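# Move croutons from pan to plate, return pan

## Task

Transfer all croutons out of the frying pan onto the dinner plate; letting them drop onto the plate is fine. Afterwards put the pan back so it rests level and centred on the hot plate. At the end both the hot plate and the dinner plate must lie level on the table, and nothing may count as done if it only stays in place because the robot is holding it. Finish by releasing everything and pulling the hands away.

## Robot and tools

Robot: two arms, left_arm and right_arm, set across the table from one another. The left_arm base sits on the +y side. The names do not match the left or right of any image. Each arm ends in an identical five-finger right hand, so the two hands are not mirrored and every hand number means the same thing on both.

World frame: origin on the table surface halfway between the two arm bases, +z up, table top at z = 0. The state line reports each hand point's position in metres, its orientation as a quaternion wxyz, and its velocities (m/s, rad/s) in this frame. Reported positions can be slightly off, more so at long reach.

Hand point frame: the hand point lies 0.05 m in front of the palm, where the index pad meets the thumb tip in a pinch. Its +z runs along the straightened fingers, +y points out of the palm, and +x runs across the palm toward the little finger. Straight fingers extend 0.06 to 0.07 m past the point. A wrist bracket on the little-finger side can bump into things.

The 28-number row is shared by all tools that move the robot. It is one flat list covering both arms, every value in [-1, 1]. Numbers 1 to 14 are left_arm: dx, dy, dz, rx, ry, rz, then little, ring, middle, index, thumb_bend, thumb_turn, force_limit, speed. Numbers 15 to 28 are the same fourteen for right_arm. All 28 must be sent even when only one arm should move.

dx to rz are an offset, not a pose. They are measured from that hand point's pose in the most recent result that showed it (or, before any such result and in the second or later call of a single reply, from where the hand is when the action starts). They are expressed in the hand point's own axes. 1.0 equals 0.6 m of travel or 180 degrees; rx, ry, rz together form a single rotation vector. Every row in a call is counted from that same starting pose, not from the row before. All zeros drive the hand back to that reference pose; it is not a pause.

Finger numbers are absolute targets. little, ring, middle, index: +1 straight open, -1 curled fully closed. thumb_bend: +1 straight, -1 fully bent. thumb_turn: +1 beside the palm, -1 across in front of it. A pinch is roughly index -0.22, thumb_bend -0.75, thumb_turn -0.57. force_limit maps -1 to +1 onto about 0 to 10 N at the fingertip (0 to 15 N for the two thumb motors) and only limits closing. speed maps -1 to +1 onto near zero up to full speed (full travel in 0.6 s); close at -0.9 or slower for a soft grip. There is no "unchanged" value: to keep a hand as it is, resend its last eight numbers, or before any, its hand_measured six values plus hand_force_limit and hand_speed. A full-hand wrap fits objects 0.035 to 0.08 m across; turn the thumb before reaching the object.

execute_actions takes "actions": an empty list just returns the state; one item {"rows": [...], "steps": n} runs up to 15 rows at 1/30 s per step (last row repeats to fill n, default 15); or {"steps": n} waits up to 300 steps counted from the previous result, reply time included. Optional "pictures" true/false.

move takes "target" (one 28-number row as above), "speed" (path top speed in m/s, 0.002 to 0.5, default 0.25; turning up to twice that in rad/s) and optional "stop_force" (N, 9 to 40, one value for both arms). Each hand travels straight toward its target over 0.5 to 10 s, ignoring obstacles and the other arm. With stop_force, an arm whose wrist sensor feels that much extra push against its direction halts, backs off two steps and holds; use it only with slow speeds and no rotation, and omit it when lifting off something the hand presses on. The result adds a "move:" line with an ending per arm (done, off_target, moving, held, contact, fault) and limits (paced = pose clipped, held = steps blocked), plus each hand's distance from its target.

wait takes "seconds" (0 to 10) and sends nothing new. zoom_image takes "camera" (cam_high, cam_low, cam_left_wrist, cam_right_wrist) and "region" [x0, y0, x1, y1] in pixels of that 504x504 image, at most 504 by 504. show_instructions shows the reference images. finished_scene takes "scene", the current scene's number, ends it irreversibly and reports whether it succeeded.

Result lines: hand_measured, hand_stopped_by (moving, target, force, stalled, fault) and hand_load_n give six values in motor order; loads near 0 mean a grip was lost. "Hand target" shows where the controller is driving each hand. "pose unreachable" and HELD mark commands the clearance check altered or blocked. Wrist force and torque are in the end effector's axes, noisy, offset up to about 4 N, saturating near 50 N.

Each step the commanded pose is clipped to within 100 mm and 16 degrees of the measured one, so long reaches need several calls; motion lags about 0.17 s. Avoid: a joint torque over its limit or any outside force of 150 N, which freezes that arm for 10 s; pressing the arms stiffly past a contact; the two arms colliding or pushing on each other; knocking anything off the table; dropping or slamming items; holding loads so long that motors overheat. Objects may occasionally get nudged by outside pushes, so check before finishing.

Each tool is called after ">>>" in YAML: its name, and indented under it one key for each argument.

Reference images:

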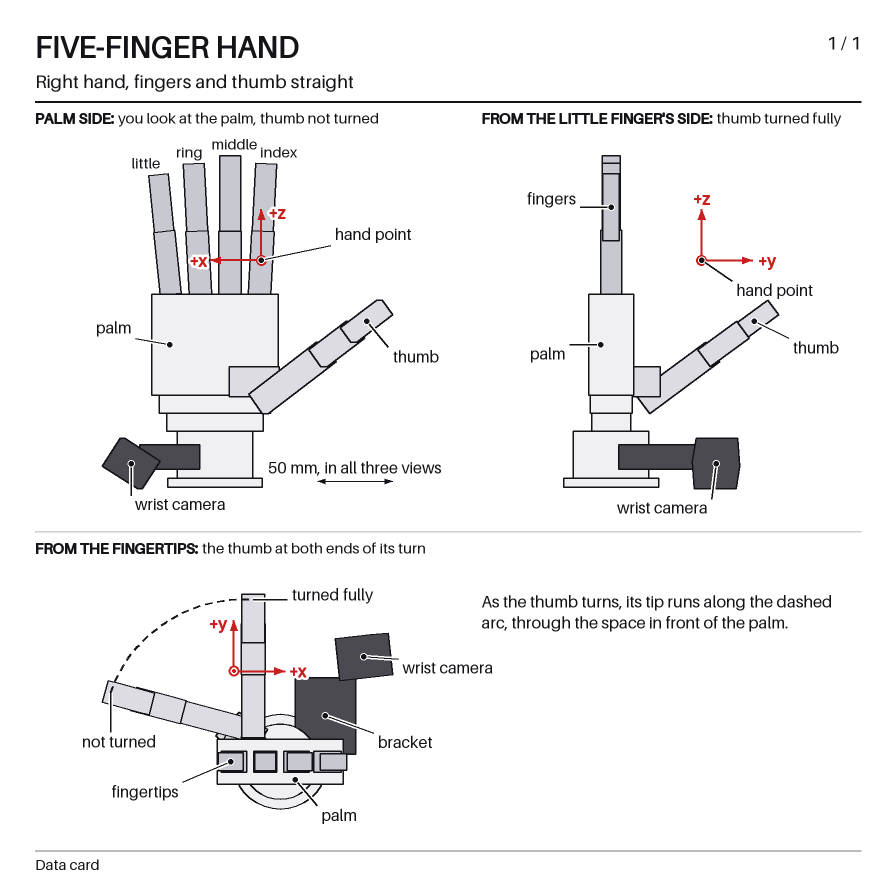

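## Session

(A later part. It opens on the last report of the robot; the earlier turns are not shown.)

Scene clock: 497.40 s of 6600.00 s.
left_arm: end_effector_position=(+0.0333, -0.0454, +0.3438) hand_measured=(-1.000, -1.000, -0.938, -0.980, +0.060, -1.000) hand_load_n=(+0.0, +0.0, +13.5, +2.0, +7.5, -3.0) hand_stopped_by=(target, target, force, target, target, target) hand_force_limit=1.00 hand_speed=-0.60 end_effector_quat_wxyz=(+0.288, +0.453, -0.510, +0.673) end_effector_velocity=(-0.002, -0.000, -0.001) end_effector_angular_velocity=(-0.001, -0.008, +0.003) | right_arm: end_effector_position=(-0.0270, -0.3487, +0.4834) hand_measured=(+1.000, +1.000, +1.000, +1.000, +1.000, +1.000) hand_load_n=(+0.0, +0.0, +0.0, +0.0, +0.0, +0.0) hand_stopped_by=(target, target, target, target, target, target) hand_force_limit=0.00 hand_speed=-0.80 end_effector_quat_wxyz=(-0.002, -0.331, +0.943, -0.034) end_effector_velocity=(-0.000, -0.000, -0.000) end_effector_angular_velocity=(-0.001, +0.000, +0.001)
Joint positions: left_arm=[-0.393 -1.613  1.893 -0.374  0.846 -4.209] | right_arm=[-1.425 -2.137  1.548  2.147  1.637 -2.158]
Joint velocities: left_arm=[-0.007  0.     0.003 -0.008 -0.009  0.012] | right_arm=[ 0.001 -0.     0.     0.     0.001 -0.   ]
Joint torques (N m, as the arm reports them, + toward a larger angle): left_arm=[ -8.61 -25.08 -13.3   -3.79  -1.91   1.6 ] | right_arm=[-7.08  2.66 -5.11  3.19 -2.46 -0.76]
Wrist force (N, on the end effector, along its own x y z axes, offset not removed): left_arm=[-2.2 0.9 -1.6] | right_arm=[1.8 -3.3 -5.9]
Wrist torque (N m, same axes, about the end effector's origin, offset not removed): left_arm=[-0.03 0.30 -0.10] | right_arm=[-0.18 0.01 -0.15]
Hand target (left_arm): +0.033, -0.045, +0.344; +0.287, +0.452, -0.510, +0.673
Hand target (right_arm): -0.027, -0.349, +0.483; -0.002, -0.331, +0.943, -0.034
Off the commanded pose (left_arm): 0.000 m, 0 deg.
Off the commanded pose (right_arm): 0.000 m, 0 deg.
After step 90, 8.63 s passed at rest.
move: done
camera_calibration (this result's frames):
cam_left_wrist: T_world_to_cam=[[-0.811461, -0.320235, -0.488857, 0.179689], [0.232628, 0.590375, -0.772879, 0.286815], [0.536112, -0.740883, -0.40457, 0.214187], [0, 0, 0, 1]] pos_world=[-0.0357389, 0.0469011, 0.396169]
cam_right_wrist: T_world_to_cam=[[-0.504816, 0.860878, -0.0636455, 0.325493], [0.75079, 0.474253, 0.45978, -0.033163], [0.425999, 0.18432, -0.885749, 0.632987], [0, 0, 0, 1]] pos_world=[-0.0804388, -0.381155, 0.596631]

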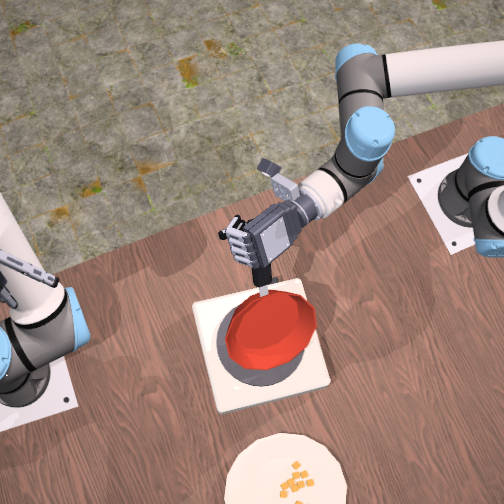

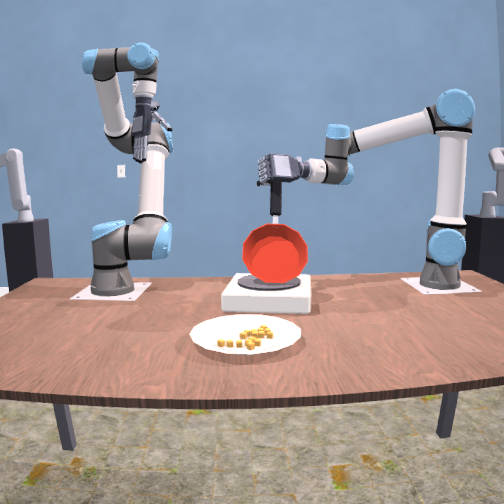

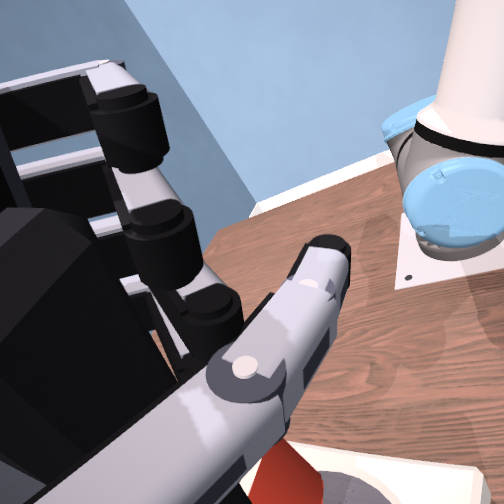

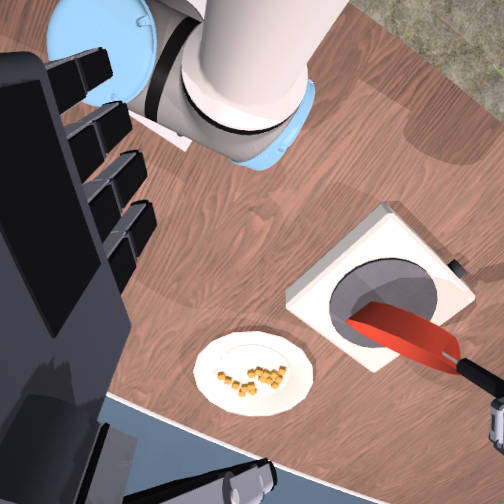

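>>> move:
  target: [-0.094,0.174,-0.05,-0.111,0.0386,0.1157,-1,-1,-0.86,-0.98,0.05,-1,1,-0.6, 0,0,0,0,0,0,1,1,1,1,1,1,0,-0.8]
  speed: 0.025
  stop_force: 20

>>> zoom_image:
  camera: "cam_low"
  region: [170, 130, 390, 350]

>>> zoom_image:
  camera: "cam_high"
  region: [150, 160, 400, 410]

Scene clock: 521.60 s of 6600.00 s.
left_arm: end_effector_position=(-0.0380, -0.0457, +0.2499) hand_measured=(-1.000, -1.000, -0.884, -0.980, +0.060, -1.000) hand_load_n=(+0.0, +0.0, -10.5, +0.5, +9.5, -2.0) hand_stopped_by=(target, target, stalled, target, target, target) hand_force_limit=1.00 hand_speed=-0.60 end_effector_quat_wxyz=(+0.267, +0.264, -0.667, +0.643) end_effector_velocity=(-0.002, +0.000, -0.001) end_effector_angular_velocity=(+0.003, -0.010, -0.009) | right_arm: end_effector_position=(-0.0270, -0.3487, +0.4834) hand_measured=(+1.000, +1.000, +1.000, +1.000, +1.000, +1.000) hand_load_n=(+0.0, +0.0, +0.0, +0.0, +0.0, +0.0) hand_stopped_by=(target, target, target, target, target, target) hand_force_limit=0.00 hand_speed=-0.80 end_effector_quat_wxyz=(-0.002, -0.331, +0.943, -0.034) end_effector_velocity=(-0.000, -0.000, -0.000) end_effector_angular_velocity=(-0.000, +0.001, +0.002)
Joint positions: left_arm=[-0.402 -1.517  1.952 -0.402  1.174 -3.924] | right_arm=[-1.425 -2.137  1.548  2.147  1.637 -2.158]
Joint velocities: left_arm=[-0.002  0.002 -0.001  0.002  0.007  0.009] | right_arm=[ 0.001  0.     0.     0.     0.    -0.001]
Joint torques (N m, as the arm reports them, + toward a larger angle): left_arm=[ -6.54 -14.05 -25.69   0.03   1.2    2.16] | right_arm=[-5.9   2.45 -5.05  3.01 -2.56 -0.84]
Wrist force (N, on the end effector, along its own x y z axes, offset not removed): left_arm=[1.4 1.1 -1.5] | right_arm=[-0.9 -3.0 -6.3]
Wrist torque (N m, same axes, about the end effector's origin, offset not removed): left_arm=[-0.01 0.07 0.10] | right_arm=[-0.19 0.51 -0.18]
Hand target (left_arm): -0.038, -0.046, +0.250; -0.267, -0.263, +0.668, -0.643
Hand target (right_arm): -0.027, -0.349, +0.483; -0.002, -0.331, +0.943, -0.034
Off the commanded pose (left_arm): 0.005 m, 1 deg.
Off the commanded pose (right_arm): 0.000 m, 0 deg.
After step 90, 11.00 s passed at rest.
move: off_target (left_arm; path cut at 10 s)
camera_calibration (this result's frames):
cam_left_wrist: T_world_to_cam=[[-0.641804, 0.0219477, -0.766555, 0.167309], [0.650321, 0.545323, -0.528873, 0.183865], [0.406412, -0.837939, -0.364263, 0.194734], [0, 0, 0, 1]] pos_world=[-0.0913343, 0.0592378, 0.296427]
cam_right_wrist: T_world_to_cam=[[-0.504816, 0.860878, -0.0636456, 0.325494], [0.75079, 0.474253, 0.45978, -0.033163], [0.425999, 0.18432, -0.885749, 0.632987], [0, 0, 0, 1]] pos_world=[-0.0804389, -0.381155, 0.596631]

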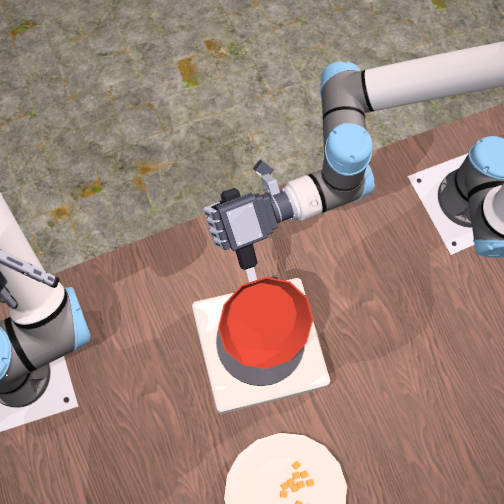

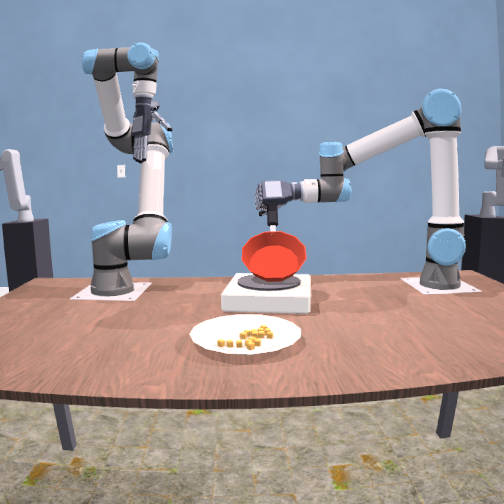

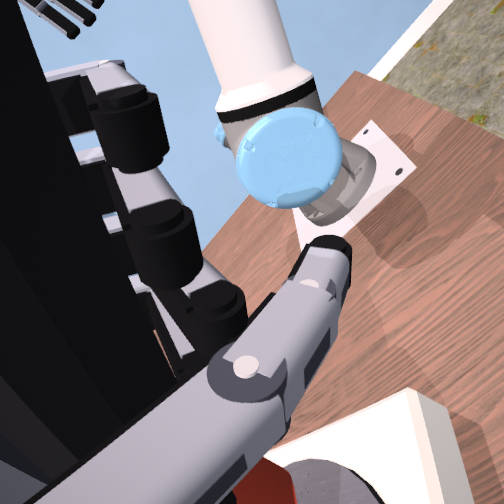

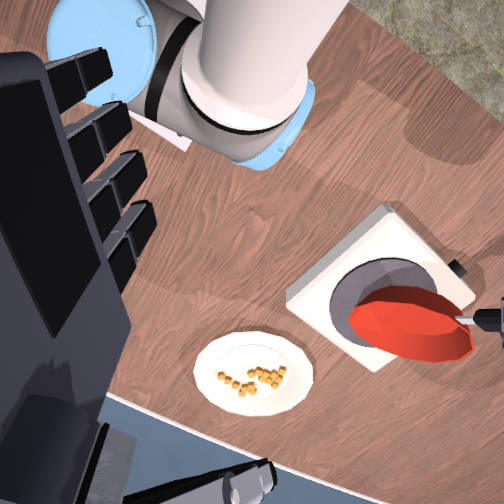

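Region (170, 130, 390, 350) of cam_low's 504x504 image, scaled by 2.291, with more detail than that image has.

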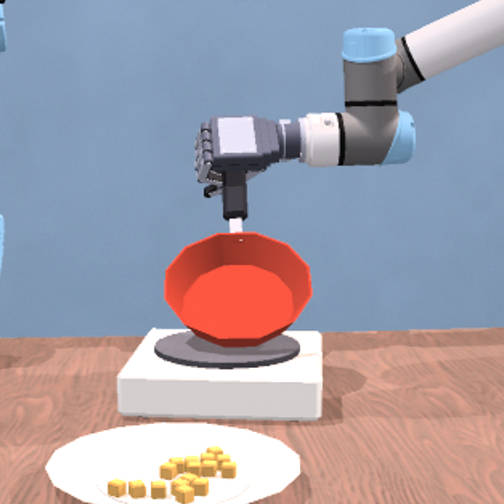

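Region (150, 160, 400, 410) of cam_high's 504x504 image, scaled by 2.016, with more detail than that image has.

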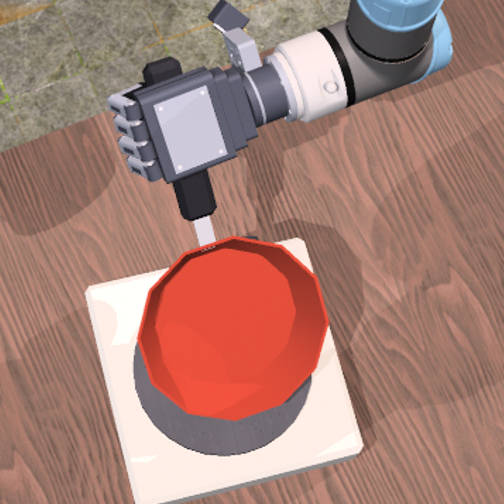

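>>> move:
  target: [-0.031,0.151,0.005,0.001,-0.0038,0.111,-1,-1,-0.86,-0.98,0.05,-1,1,-0.6, 0,0,0,0,0,0,1,1,1,1,1,1,0,-0.8]
  speed: 0.03
  stop_force: 20

>>> zoom_image:
  camera: "cam_low"
  region: [190, 180, 390, 330]

>>> zoom_image:
  camera: "cam_high"
  region: [150, 160, 400, 410]

Scene clock: 544.37 s of 6600.00 s.
left_arm: end_effector_position=(-0.0876, -0.0456, +0.1719) hand_measured=(-1.000, -1.000, -0.884, -0.980, +0.060, -1.000) hand_load_n=(+0.0, +0.0, -10.5, +1.0, +9.5, -1.5) hand_stopped_by=(target, target, stalled, target, target, target) hand_force_limit=1.00 hand_speed=-0.60 end_effector_quat_wxyz=(+0.147, +0.149, -0.704, +0.679) end_effector_velocity=(-0.001, -0.000, -0.002) end_effector_angular_velocity=(-0.001, -0.010, +0.001) | right_arm: end_effector_position=(-0.0270, -0.3487, +0.4834) hand_measured=(+1.000, +1.000, +1.000, +1.000, +1.000, +1.000) hand_load_n=(+0.0, +0.0, +0.0, +0.0, +0.0, +0.0) hand_stopped_by=(target, target, target, target, target, target) hand_force_limit=0.00 hand_speed=-0.80 end_effector_quat_wxyz=(-0.002, -0.331, +0.943, -0.034) end_effector_velocity=(+0.001, -0.000, -0.000) end_effector_angular_velocity=(-0.001, +0.000, -0.003)
Joint positions: left_arm=[-0.576 -1.389  2.025 -0.594  0.989 -3.586] | right_arm=[-1.425 -2.137  1.548  2.147  1.637 -2.158]
Joint velocities: left_arm=[-0.003  0.005  0.001 -0.006 -0.004  0.011] | right_arm=[-0.     0.001  0.    -0.     0.001  0.002]
Joint torques (N m, as the arm reports them, + toward a larger angle): left_arm=[ -6.16 -19.08 -10.43  -3.71  -1.89   1.72] | right_arm=[-5.38  4.53 -4.11  2.6  -2.32 -0.51]
Wrist force (N, on the end effector, along its own x y z axes, offset not removed): left_arm=[-1.4 1.7 -1.0] | right_arm=[0.4 0.5 -1.8]
Wrist torque (N m, same axes, about the end effector's origin, offset not removed): left_arm=[0.00 0.26 -0.02] | right_arm=[-0.03 0.16 0.13]
Hand target (left_arm): -0.088, -0.046, +0.172; -0.147, -0.148, +0.704, -0.679
Hand target (right_arm): -0.027, -0.349, +0.483; -0.002, -0.331, +0.943, -0.034
Off the commanded pose (left_arm): 0.000 m, 0 deg.
Off the commanded pose (right_arm): 0.000 m, 0 deg.
After step 90, 13.67 s passed at rest.
move: done
camera_calibration (this result's frames):
cam_left_wrist: T_world_to_cam=[[-0.34218, 0.0221841, -0.939373, 0.131716], [0.791524, 0.545547, -0.27544, 0.143639], [0.506362, -0.837786, -0.204234, 0.167763], [0, 0, 0, 1]] pos_world=[-0.153572, 0.0592659, 0.197557]
cam_right_wrist: T_world_to_cam=[[-0.504816, 0.860878, -0.0636455, 0.325493], [0.75079, 0.474253, 0.459781, -0.0331632], [0.425999, 0.18432, -0.885749, 0.632987], [0, 0, 0, 1]] pos_world=[-0.0804389, -0.381155, 0.596631]

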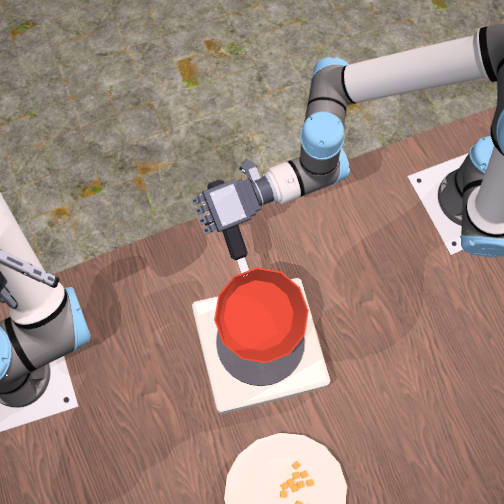

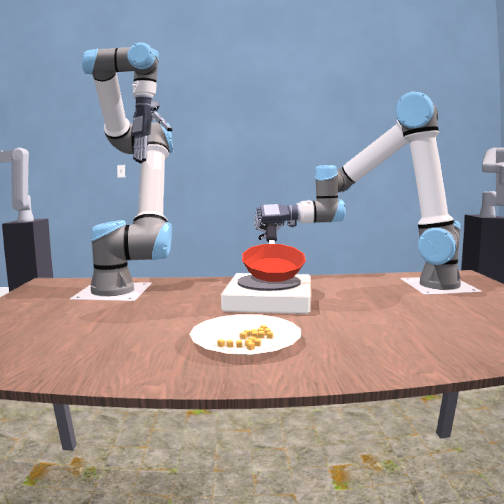

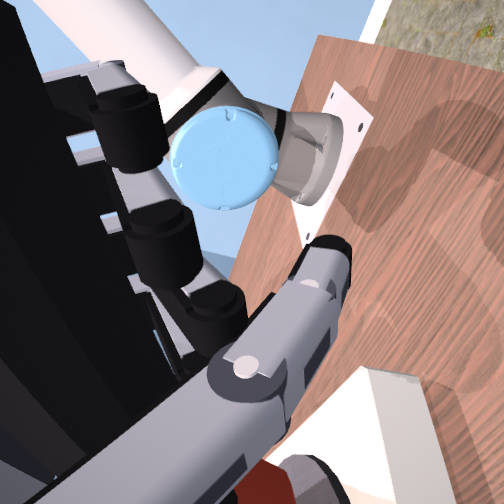

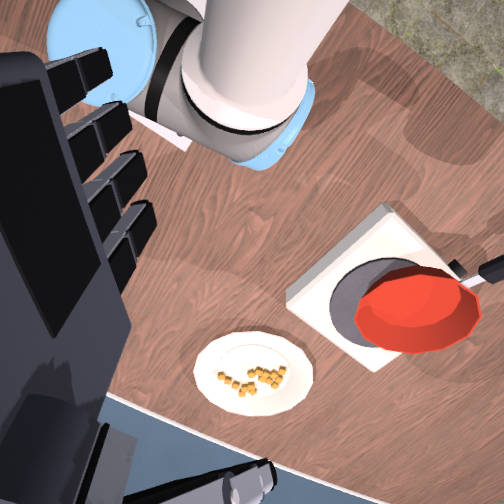

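Region (190, 180, 390, 330) of cam_low's 504x504 image, scaled by 2.520, with more detail than that image has; it fills the top 378 rows of this view, and the rest is white.

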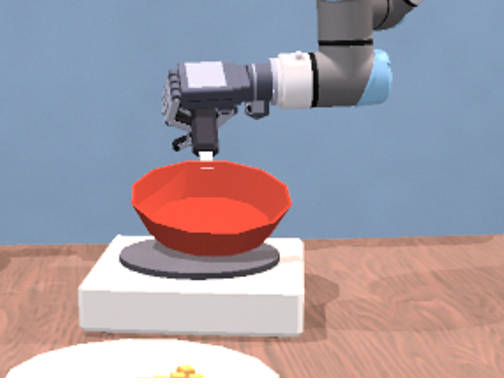

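Region (150, 160, 400, 410) of cam_high's 504x504 image, scaled by 2.016, with more detail than that image has.

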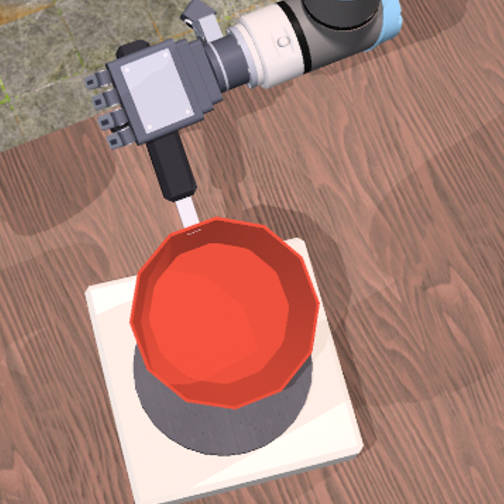

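>>> execute_actions:
  actions: []

Scene clock: 560.53 s of 6600.00 s.
left_arm: end_effector_position=(-0.0877, -0.0456, +0.1717) hand_measured=(-1.000, -1.000, -0.884, -0.980, +0.060, -1.000) hand_load_n=(+0.0, +0.0, -10.5, +1.0, +9.5, -1.5) hand_stopped_by=(target, target, stalled, target, target, target) hand_force_limit=1.00 hand_speed=-0.60 end_effector_quat_wxyz=(+0.147, +0.148, -0.704, +0.679) end_effector_velocity=(-0.000, -0.000, -0.000) end_effector_angular_velocity=(+0.000, +0.000, -0.001) | right_arm: end_effector_position=(-0.0270, -0.3487, +0.4834) hand_measured=(+1.000, +1.000, +1.000, +1.000, +1.000, +1.000) hand_load_n=(+0.0, +0.0, +0.0, +0.0, +0.0, +0.0) hand_stopped_by=(target, target, target, target, target, target) hand_force_limit=0.00 hand_speed=-0.80 end_effector_quat_wxyz=(-0.002, -0.331, +0.943, -0.034) end_effector_velocity=(+0.000, +0.000, +0.000) end_effector_angular_velocity=(+0.000, +0.001, +0.003)
Joint positions: left_arm=[-0.577 -1.389  2.025 -0.595  0.988 -3.585] | right_arm=[-1.425 -2.137  1.548  2.147  1.637 -2.158]
Joint velocities: left_arm=[-0.     0.001 -0.    -0.     0.    -0.   ] | right_arm=[ 0.001  0.001 -0.001  0.    -0.    -0.001]
Joint torques (N m, as the arm reports them, + toward a larger angle): left_arm=[ -8.04 -19.23 -11.2   -3.75  -2.01   1.9 ] | right_arm=[-5.44  3.36 -5.45  3.03 -2.   -0.52]
Wrist force (N, on the end effector, along its own x y z axes, offset not removed): left_arm=[-0.7 0.9 -1.5] | right_arm=[2.4 -4.4 -2.3]
Wrist torque (N m, same axes, about the end effector's origin, offset not removed): left_arm=[-0.03 0.10 0.00] | right_arm=[-0.68 -0.43 0.19]
Hand target (left_arm): -0.088, -0.046, +0.172; -0.147, -0.148, +0.704, -0.679
Hand target (right_arm): -0.027, -0.349, +0.483; -0.002, -0.331, +0.943, -0.034
Off the commanded pose (left_arm): 0.000 m, 0 deg.
Off the commanded pose (right_arm): 0.000 m, 0 deg.
Steps of this call (steps 1 to 90: nothing new was sent; then 13.17 s passed at rest). Readings (end_effector_position | what the end effector reports):
1: left_arm (-0.0876, -0.0456, +0.1719) | right_arm (-0.0270, -0.3487, +0.4834) | left_arm hand_measured=(-1.000, -1.000, -0.884, -0.980, +0.060, -1.000) hand_load_n=(+0.0, +0.0, -10.5, +1.0, +9.5, -1.5) hand_stopped_by=(target, target, stalled, target, target, target) hand_force_limit=1.00 hand_speed=-0.60 | right_arm hand_measured=(+1.000, +1.000, +1.000, +1.000, +1.000, +1.000) hand_load_n=(+0.0, +0.0, +0.0, +0.0, +0.0, +0.0) hand_stopped_by=(target, target, target, target, target, target) hand_force_limit=0.00 hand_speed=-0.80
2: left_arm (-0.0876, -0.0456, +0.1718) | right_arm (-0.0270, -0.3487, +0.4834) | left_arm hand_measured=(-1.000, -1.000, -0.884, -0.980, +0.060, -1.000) hand_load_n=(+0.0, +0.0, -10.5, +1.0, +9.5, -1.5) hand_stopped_by=(target, target, stalled, target, target, target) hand_force_limit=1.00 hand_speed=-0.60 | right_arm hand_measured=(+1.000, +1.000, +1.000, +1.000, +1.000, +1.000) hand_load_n=(+0.0, +0.0, +0.0, +0.0, +0.0, +0.0) hand_stopped_by=(target, target, target, target, target, target) hand_force_limit=0.00 hand_speed=-0.80
4: left_arm (-0.0877, -0.0456, +0.1718) | right_arm (-0.0270, -0.3487, +0.4834) | left_arm hand_measured=(-1.000, -1.000, -0.884, -0.980, +0.060, -1.000) hand_load_n=(+0.0, +0.0, -10.5, +1.0, +9.5, -1.5) hand_stopped_by=(target, target, stalled, target, target, target) hand_force_limit=1.00 hand_speed=-0.60 | right_arm hand_measured=(+1.000, +1.000, +1.000, +1.000, +1.000, +1.000) hand_load_n=(+0.0, +0.0, +0.0, +0.0, +0.0, +0.0) hand_stopped_by=(target, target, target, target, target, target) hand_force_limit=0.00 hand_speed=-0.80
8: left_arm (-0.0877, -0.0456, +0.1717) | right_arm (-0.0270, -0.3487, +0.4834) | left_arm hand_measured=(-1.000, -1.000, -0.884, -0.980, +0.060, -1.000) hand_load_n=(+0.0, +0.0, -10.5, +1.0, +9.5, -1.5) hand_stopped_by=(target, target, stalled, target, target, target) hand_force_limit=1.00 hand_speed=-0.60 | right_arm hand_measured=(+1.000, +1.000, +1.000, +1.000, +1.000, +1.000) hand_load_n=(+0.0, +0.0, +0.0, +0.0, +0.0, +0.0) hand_stopped_by=(target, target, target, target, target, target) hand_force_limit=0.00 hand_speed=-0.80
90: the state above
camera_calibration (this result's frames):
cam_left_wrist: T_world_to_cam=[[-0.341095, 0.0221355, -0.939768, 0.131577], [0.791829, 0.545554, -0.27455, 0.143574], [0.506617, -0.837783, -0.203613, 0.167706], [0, 0, 0, 1]] pos_world=[-0.153768, 0.0592614, 0.197217]
cam_right_wrist: T_world_to_cam=[[-0.504816, 0.860878, -0.0636455, 0.325493], [0.75079, 0.474253, 0.459781, -0.0331631], [0.425999, 0.18432, -0.885749, 0.632987], [0, 0, 0, 1]] pos_world=[-0.0804388, -0.381155, 0.596631]

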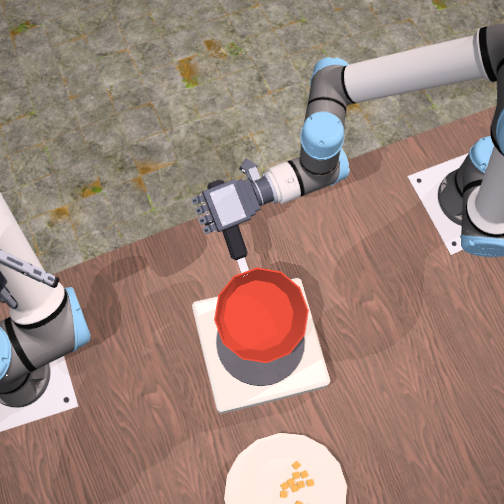

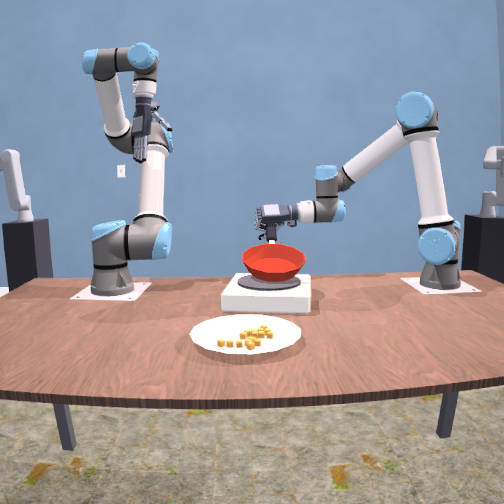

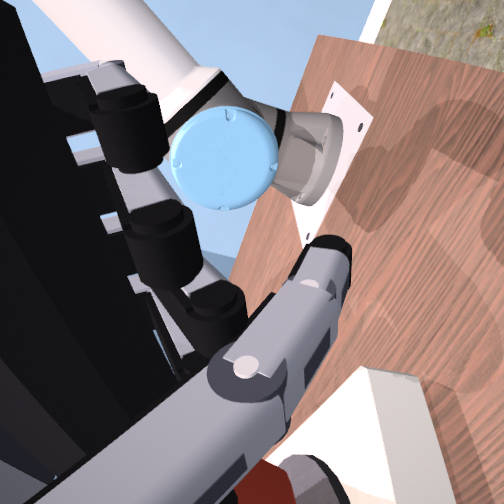

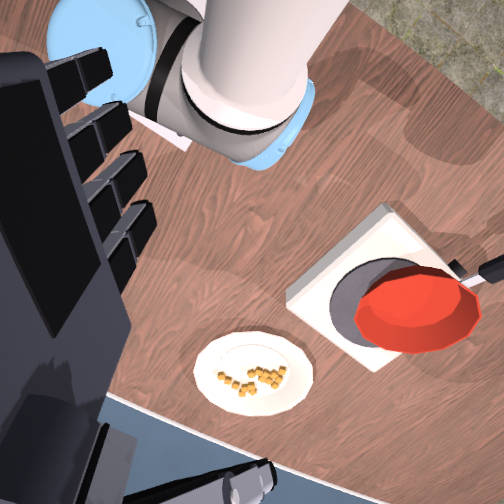

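>>> move:
  target: [-0.020,0.046,0.002,0,0,0.039,-1,-1,-0.86,-0.98,0.05,-1,1,-0.6,0,0,0,0,0,0,1,1,1,1,1,1,0,-0.8]
  speed: 0.03
  stop_force: 20

Scene clock: 571.10 s of 6600.00 s.
left_arm: end_effector_position=(-0.0880, -0.0458, +0.1419) hand_measured=(-1.000, -1.000, -0.884, -0.980, +0.060, -1.000) hand_load_n=(+0.0, +0.0, -10.5, +1.0, +9.5, -2.0) hand_stopped_by=(target, target, stalled, target, target, target) hand_force_limit=1.00 hand_speed=-0.60 end_effector_quat_wxyz=(+0.106, +0.106, -0.711, +0.687) end_effector_velocity=(+0.001, -0.001, -0.002) end_effector_angular_velocity=(-0.002, -0.011, +0.002) | right_arm: end_effector_position=(-0.0270, -0.3487, +0.4834) hand_measured=(+1.000, +1.000, +1.000, +1.000, +1.000, +1.000) hand_load_n=(+0.0, +0.0, +0.0, +0.0, +0.0, +0.0) hand_stopped_by=(target, target, target, target, target, target) hand_force_limit=0.00 hand_speed=-0.80 end_effector_quat_wxyz=(-0.002, -0.331, +0.943, -0.034) end_effector_velocity=(+0.000, -0.000, -0.000) end_effector_angular_velocity=(-0.000, -0.000, -0.001)
Joint positions: left_arm=[-0.595 -1.333  2.053 -0.679  0.97  -3.465] | right_arm=[-1.425 -2.137  1.548  2.147  1.637 -2.158]
Joint velocities: left_arm=[ 0.     0.005  0.002 -0.01  -0.003  0.013] | right_arm=[-0.    -0.     0.    -0.     0.     0.001]
Joint torques (N m, as the arm reports them, + toward a larger angle): left_arm=[ -6.89 -19.98  -9.34  -3.41  -2.39   1.97] | right_arm=[-6.29  2.03 -4.72  2.92 -2.12 -0.64]
Wrist force (N, on the end effector, along its own x y z axes, offset not removed): left_arm=[2.0 0.5 -0.5] | right_arm=[-3.9 -0.8 -3.1]
Wrist torque (N m, same axes, about the end effector's origin, offset not removed): left_arm=[-0.18 0.00 0.05] | right_arm=[0.00 0.88 -0.06]
Hand target (left_arm): -0.088, -0.046, +0.142; -0.105, -0.105, +0.711, -0.687
Hand target (right_arm): -0.027, -0.349, +0.483; -0.002, -0.331, +0.943, -0.034
Off the commanded pose (left_arm): 0.000 m, 0 deg.
Off the commanded pose (right_arm): 0.000 m, 0 deg.
After step 90, 5.27 s passed at rest.
move: done
camera_calibration (this result's frames):
cam_left_wrist: T_world_to_cam=[[-0.225128, 0.0228163, -0.974062, 0.118588], [0.821457, 0.542054, -0.17716, 0.124371], [0.523952, -0.840034, -0.140774, 0.154144], [0, 0, 0, 1]] pos_world=[-0.156233, 0.0593645, 0.159245]
cam_right_wrist: T_world_to_cam=[[-0.504816, 0.860878, -0.0636454, 0.325493], [0.75079, 0.474253, 0.45978, -0.0331631], [0.425999, 0.18432, -0.885749, 0.632987], [0, 0, 0, 1]] pos_world=[-0.0804388, -0.381155, 0.596631]

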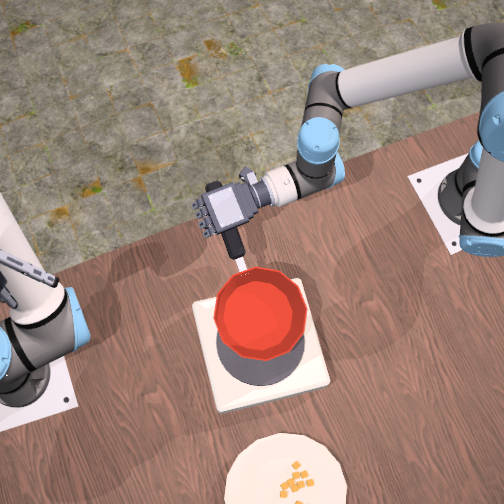

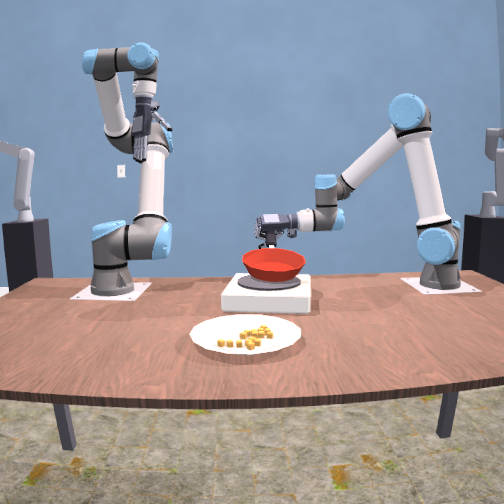

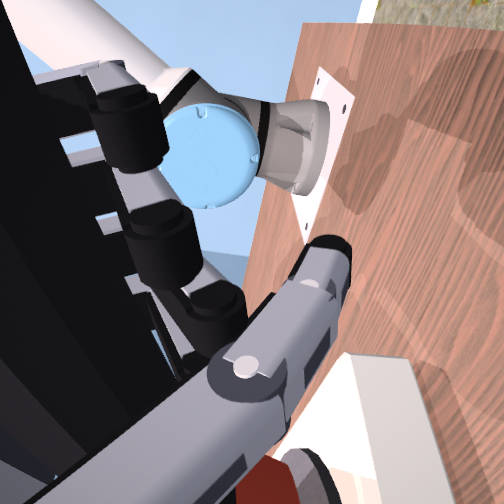

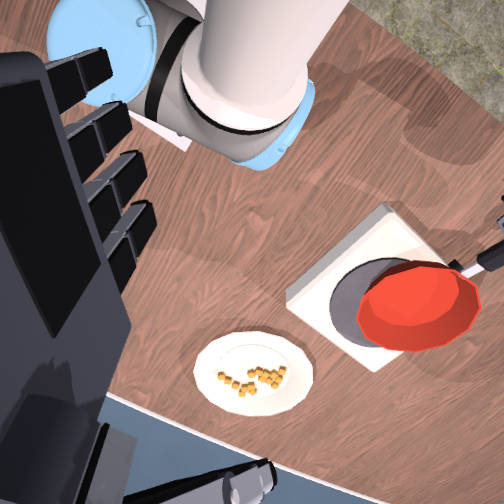

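>>> move:
  target: [-0.087,0.038,0.008,0,0,0.035,-1,-1,-0.86,-0.98,0.05,-1,1,-0.6,0,0,0,0,0,0,1,1,1,1,1,1,0,-0.8]
  speed: 0.03
  stop_force: 20

Scene clock: 579.57 s of 6600.00 s.
left_arm: end_effector_position=(-0.0451, -0.0495, +0.1048) hand_measured=(-1.000, -1.000, -0.884, -0.980, +0.060, -1.000) hand_load_n=(+0.0, +0.0, -10.5, +1.5, +9.5, -2.0) hand_stopped_by=(target, target, stalled, target, target, target) hand_force_limit=1.00 hand_speed=-0.60 end_effector_quat_wxyz=(+0.068, +0.067, -0.716, +0.691) end_effector_velocity=(+0.002, -0.001, -0.001) end_effector_angular_velocity=(-0.001, -0.005, -0.002) | right_arm: end_effector_position=(-0.0270, -0.3487, +0.4834) hand_measured=(+1.000, +1.000, +1.000, +1.000, +1.000, +1.000) hand_load_n=(+0.0, +0.0, +0.0, +0.0, +0.0, +0.0) hand_stopped_by=(target, target, target, target, target, target) hand_force_limit=0.00 hand_speed=-0.80 end_effector_quat_wxyz=(-0.002, -0.331, +0.943, -0.034) end_effector_velocity=(-0.000, -0.000, -0.000) end_effector_angular_velocity=(-0.001, -0.001, +0.001)
Joint positions: left_arm=[-0.512 -1.269  2.103 -0.794  1.053 -3.352] | right_arm=[-1.425 -2.137  1.548  2.147  1.637 -2.158]
Joint velocities: left_arm=[ 0.005  0.003  0.002 -0.006  0.007  0.006] | right_arm=[-0.    -0.001 -0.    -0.     0.001 -0.001]
Joint torques (N m, as the arm reports them, + toward a larger angle): left_arm=[  9.29 -20.81  -7.85  -3.51   1.43   2.01] | right_arm=[-6.82  3.98 -3.74  3.17 -2.01 -0.68]
Wrist force (N, on the end effector, along its own x y z axes, offset not removed): left_arm=[1.5 1.3 -1.8] | right_arm=[-0.6 -3.9 -2.1]
Wrist torque (N m, same axes, about the end effector's origin, offset not removed): left_arm=[-0.03 0.11 0.00] | right_arm=[-0.54 0.32 -0.08]
Hand target (left_arm): -0.045, -0.050, +0.105; -0.068, -0.066, +0.716, -0.691
Hand target (right_arm): -0.027, -0.349, +0.483; -0.002, -0.331, +0.943, -0.034
Off the commanded pose (left_arm): 0.000 m, 0 deg.
Off the commanded pose (right_arm): 0.000 m, 0 deg.
After step 90, 3.20 s passed at rest.
move: done
camera_calibration (this result's frames):
cam_left_wrist: T_world_to_cam=[[-0.117481, 0.0229571, -0.99281, 0.099009], [0.837916, 0.538871, -0.0866915, 0.0756583], [0.533006, -0.842076, -0.0825431, 0.117525], [0, 0, 0, 1]] pos_world=[-0.114405, 0.0559216, 0.114557]
cam_right_wrist: T_world_to_cam=[[-0.504816, 0.860878, -0.0636455, 0.325493], [0.75079, 0.474253, 0.459781, -0.0331631], [0.425999, 0.18432, -0.885749, 0.632987], [0, 0, 0, 1]] pos_world=[-0.0804389, -0.381155, 0.596631]

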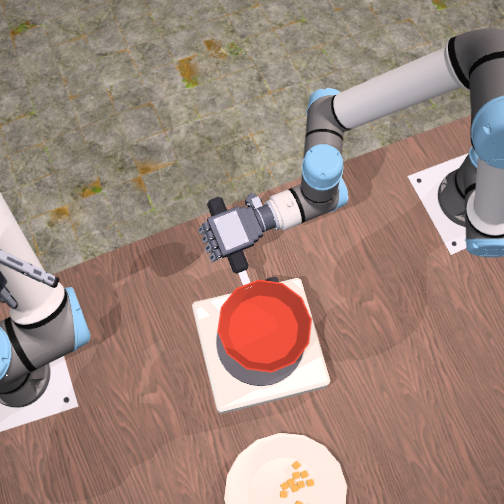

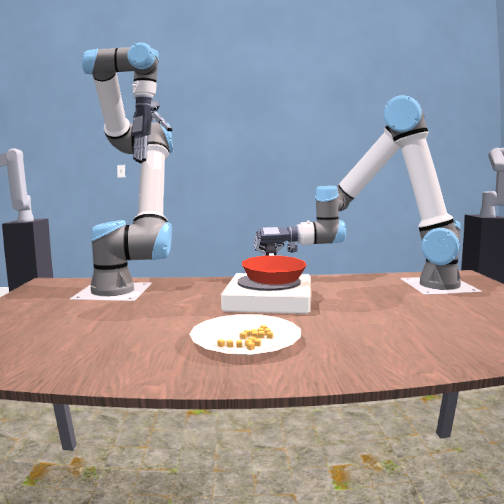

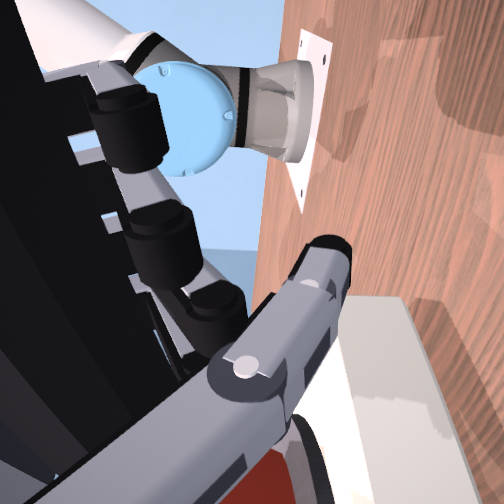

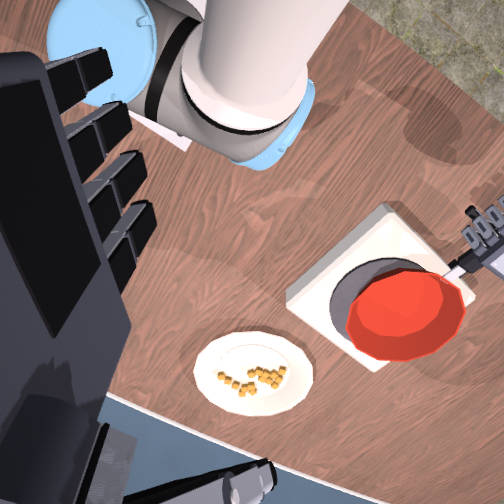

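>>> execute_actions:
  actions:
    - {"rows":[[0,0,0,0,0,0,-1,-1,-0.86,-0.98,-0.9,-1,1,0,0,0,0,0,0,0,1,1,1,1,1,1,0,-0.8]],"steps":12}
  pictures: false

>>> move:
  target: [-0.038,0.018,0.031,0,0,0,-1,-1,-0.86,-0.98,-0.9,-1,1,0,0,0,0,0,0,0,1,1,1,1,1,1,0,-0.8]
  speed: 0.03
  stop_force: 20

Scene clock: 584.83 s of 6600.00 s.
left_arm: end_effector_position=(-0.0450, -0.0495, +0.1047) hand_measured=(-1.000, -1.000, -0.884, -0.980, -0.024, -1.000) hand_load_n=(+0.0, +0.0, -12.0, +1.5, +15.5, -0.5) hand_stopped_by=(target, target, stalled, target, force, target) hand_force_limit=1.00 hand_speed=0.00 end_effector_quat_wxyz=(+0.068, +0.067, -0.716, +0.691) end_effector_velocity=(-0.001, +0.000, +0.000) end_effector_angular_velocity=(-0.000, +0.001, +0.001) | right_arm: end_effector_position=(-0.0270, -0.3487, +0.4834) hand_measured=(+1.000, +1.000, +1.000, +1.000, +1.000, +1.000) hand_load_n=(+0.0, +0.0, +0.0, +0.0, +0.0, +0.0) hand_stopped_by=(target, target, target, target, target, target) hand_force_limit=0.00 hand_speed=-0.80 end_effector_quat_wxyz=(-0.002, -0.331, +0.943, -0.034) end_effector_velocity=(-0.000, -0.000, +0.000) end_effector_angular_velocity=(-0.001, -0.001, +0.001)
Joint positions: left_arm=[-0.512 -1.269  2.103 -0.794  1.053 -3.352] | right_arm=[-1.425 -2.137  1.548  2.147  1.637 -2.158]
Joint velocities: left_arm=[-0.002 -0.001 -0.     0.001 -0.003 -0.002] | right_arm=[-0.    -0.001 -0.    -0.     0.001 -0.001]
Joint torques (N m, as the arm reports them, + toward a larger angle): left_arm=[ -7.81 -35.12 -22.67  -0.15  -1.88  -1.98] | right_arm=[-6.08  2.23 -4.45  2.59 -2.2  -0.51]
Wrist force (N, on the end effector, along its own x y z axes, offset not removed): left_arm=[-0.2 0.7 -1.1] | right_arm=[0.2 -2.4 -3.0]
Wrist torque (N m, same axes, about the end effector's origin, offset not removed): left_arm=[-0.15 0.08 -0.05] | right_arm=[-0.24 0.07 -0.18]
Hand target (left_arm): -0.045, -0.050, +0.105; -0.068, -0.067, +0.716, -0.691
Hand target (right_arm): -0.027, -0.349, +0.483; -0.002, -0.331, +0.943, -0.034
Off the commanded pose (left_arm): 0.000 m, 0 deg.
Off the commanded pose (right_arm): 0.000 m, 0 deg.
Steps of this call (steps 1 to 90: nothing new was sent; then 1.87 s passed at rest; steps 91 to 102: all 12 steps of this action). Readings (end_effector_position | what the end effector reports):
91: left_arm (-0.0449, -0.0496, +0.1046) | right_arm (-0.0270, -0.3487, +0.4834) | left_arm hand_measured=(-1.000, -1.000, -0.884, -0.980, +0.060, -1.000) hand_load_n=(+0.0, +0.0, -10.5, +1.5, +9.5, -2.0) hand_stopped_by=(target, target, stalled, target, moving, target) hand_force_limit=1.00 hand_speed=0.00 | right_arm hand_measured=(+1.000, +1.000, +1.000, +1.000, +1.000, +1.000) hand_load_n=(+0.0, +0.0, +0.0, +0.0, +0.0, +0.0) hand_stopped_by=(target, target, target, target, target, target) hand_force_limit=0.00 hand_speed=-0.80
92: left_arm (-0.0449, -0.0496, +0.1046) | right_arm (-0.0270, -0.3487, +0.4834) | left_arm hand_measured=(-1.000, -1.000, -0.884, -0.980, +0.060, -1.000) hand_load_n=(+0.0, +0.0, -10.5, +1.5, +9.5, -2.0) hand_stopped_by=(target, target, stalled, target, moving, target) hand_force_limit=1.00 hand_speed=0.00 | right_arm hand_measured=(+1.000, +1.000, +1.000, +1.000, +1.000, +1.000) hand_load_n=(+0.0, +0.0, +0.0, +0.0, +0.0, +0.0) hand_stopped_by=(target, target, target, target, target, target) hand_force_limit=0.00 hand_speed=-0.80
94: left_arm (-0.0449, -0.0495, +0.1045) | right_arm (-0.0270, -0.3487, +0.4834) | left_arm hand_measured=(-1.000, -1.000, -0.884, -0.980, +0.032, -1.000) hand_load_n=(+0.0, +0.0, -11.0, +1.5, +11.5, -1.5) hand_stopped_by=(target, target, stalled, target, moving, target) hand_force_limit=1.00 hand_speed=0.00 | right_arm hand_measured=(+1.000, +1.000, +1.000, +1.000, +1.000, +1.000) hand_load_n=(+0.0, +0.0, +0.0, +0.0, +0.0, +0.0) hand_stopped_by=(target, target, target, target, target, target) hand_force_limit=0.00 hand_speed=-0.80
98: left_arm (-0.0449, -0.0495, +0.1046) | right_arm (-0.0270, -0.3487, +0.4834) | left_arm hand_measured=(-1.000, -1.000, -0.884, -0.980, -0.024, -1.000) hand_load_n=(+0.0, +0.0, -12.0, +1.5, +15.5, -0.5) hand_stopped_by=(target, target, stalled, target, force, target) hand_force_limit=1.00 hand_speed=0.00 | right_arm hand_measured=(+1.000, +1.000, +1.000, +1.000, +1.000, +1.000) hand_load_n=(+0.0, +0.0, +0.0, +0.0, +0.0, +0.0) hand_stopped_by=(target, target, target, target, target, target) hand_force_limit=0.00 hand_speed=-0.80
102: the state above

Scene clock: 586.47 s of 6600.00 s.
left_arm: end_effector_position=(-0.0250, -0.0675, +0.0894) hand_measured=(-1.000, -1.000, -0.884, -0.980, -0.024, -1.000) hand_load_n=(+0.0, +1.5, -12.0, +0.0, +15.5, -0.5) hand_stopped_by=(target, target, stalled, target, force, target) hand_force_limit=1.00 hand_speed=0.00 end_effector_quat_wxyz=(+0.068, +0.067, -0.716, +0.691) end_effector_velocity=(+0.002, -0.002, +0.000) end_effector_angular_velocity=(-0.003, +0.000, +0.001) | right_arm: end_effector_position=(-0.0270, -0.3487, +0.4834) hand_measured=(+1.000, +1.000, +1.000, +1.000, +1.000, +1.000) hand_load_n=(+0.0, +0.0, +0.0, +0.0, +0.0, +0.0) hand_stopped_by=(target, target, target, target, target, target) hand_force_limit=0.00 hand_speed=-0.80 end_effector_quat_wxyz=(-0.002, -0.331, +0.943, -0.034) end_effector_velocity=(+0.000, -0.000, -0.000) end_effector_angular_velocity=(-0.000, -0.001, -0.001)
Joint positions: left_arm=[-0.445 -1.211  2.073 -0.823  1.119 -3.349] | right_arm=[-1.425 -2.137  1.548  2.147  1.637 -2.158]
Joint velocities: left_arm=[ 0.006  0.004 -0.005 -0.002  0.005  0.001] | right_arm=[-0.    -0.001  0.001 -0.     0.     0.001]
Joint torques (N m, as the arm reports them, + toward a larger angle): left_arm=[  8.31 -23.18 -21.58  -3.82   1.43   1.89] | right_arm=[-6.07  2.49 -5.08  2.72 -2.17 -0.6 ]
Wrist force (N, on the end effector, along its own x y z axes, offset not removed): left_arm=[2.0 1.9 -2.1] | right_arm=[2.4 -2.6 -2.5]
Wrist torque (N m, same axes, about the end effector's origin, offset not removed): left_arm=[0.03 0.00 0.20] | right_arm=[-0.26 -0.39 0.07]
Hand target (left_arm): -0.025, -0.068, +0.089; -0.068, -0.067, +0.716, -0.691
Hand target (right_arm): -0.027, -0.349, +0.483; -0.002, -0.331, +0.943, -0.034
Off the commanded pose (left_arm): 0.000 m, 0 deg.
Off the commanded pose (right_arm): 0.000 m, 0 deg.
move: done
camera_calibration (this result's frames):
cam_left_wrist: T_world_to_cam=[[-0.117446, 0.0229509, -0.992814, 0.0865237], [0.837878, 0.538935, -0.0866587, 0.0671372], [0.533073, -0.842035, -0.0825256, 0.0904075], [0, 0, 0, 1]] pos_world=[-0.0942847, 0.0379579, 0.0991809]
cam_right_wrist: T_world_to_cam=[[-0.504816, 0.860878, -0.0636455, 0.325493], [0.75079, 0.474253, 0.459781, -0.0331632], [0.425999, 0.18432, -0.885749, 0.632987], [0, 0, 0, 1]] pos_world=[-0.0804388, -0.381154, 0.596631]

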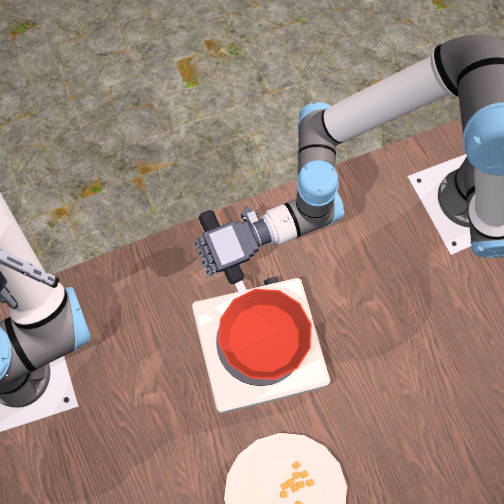

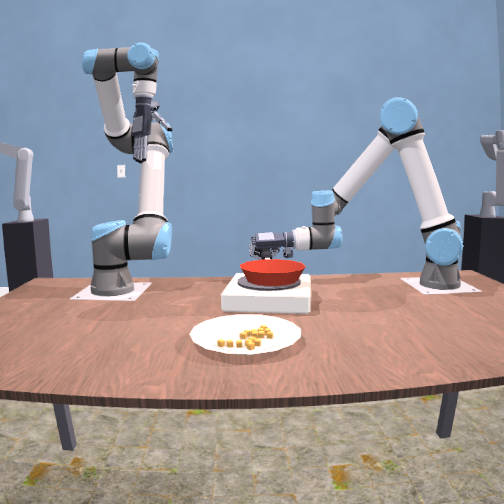

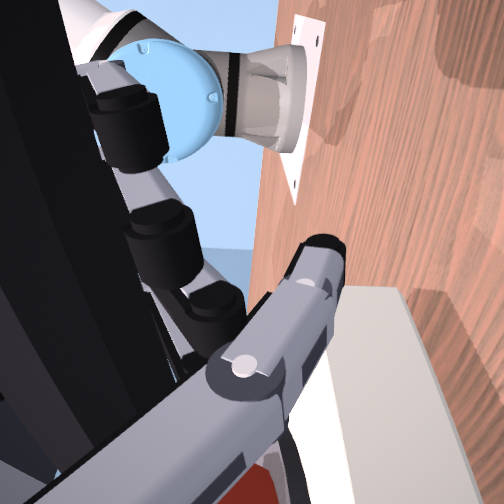

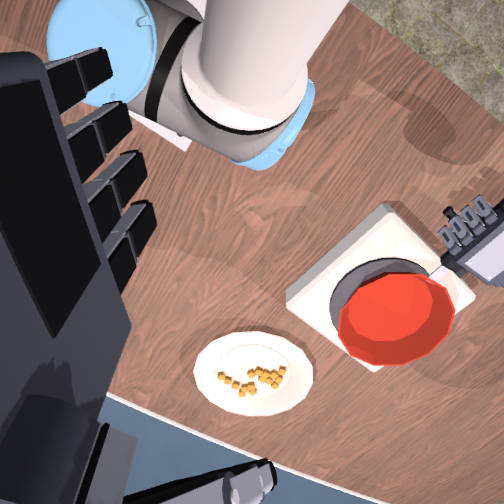

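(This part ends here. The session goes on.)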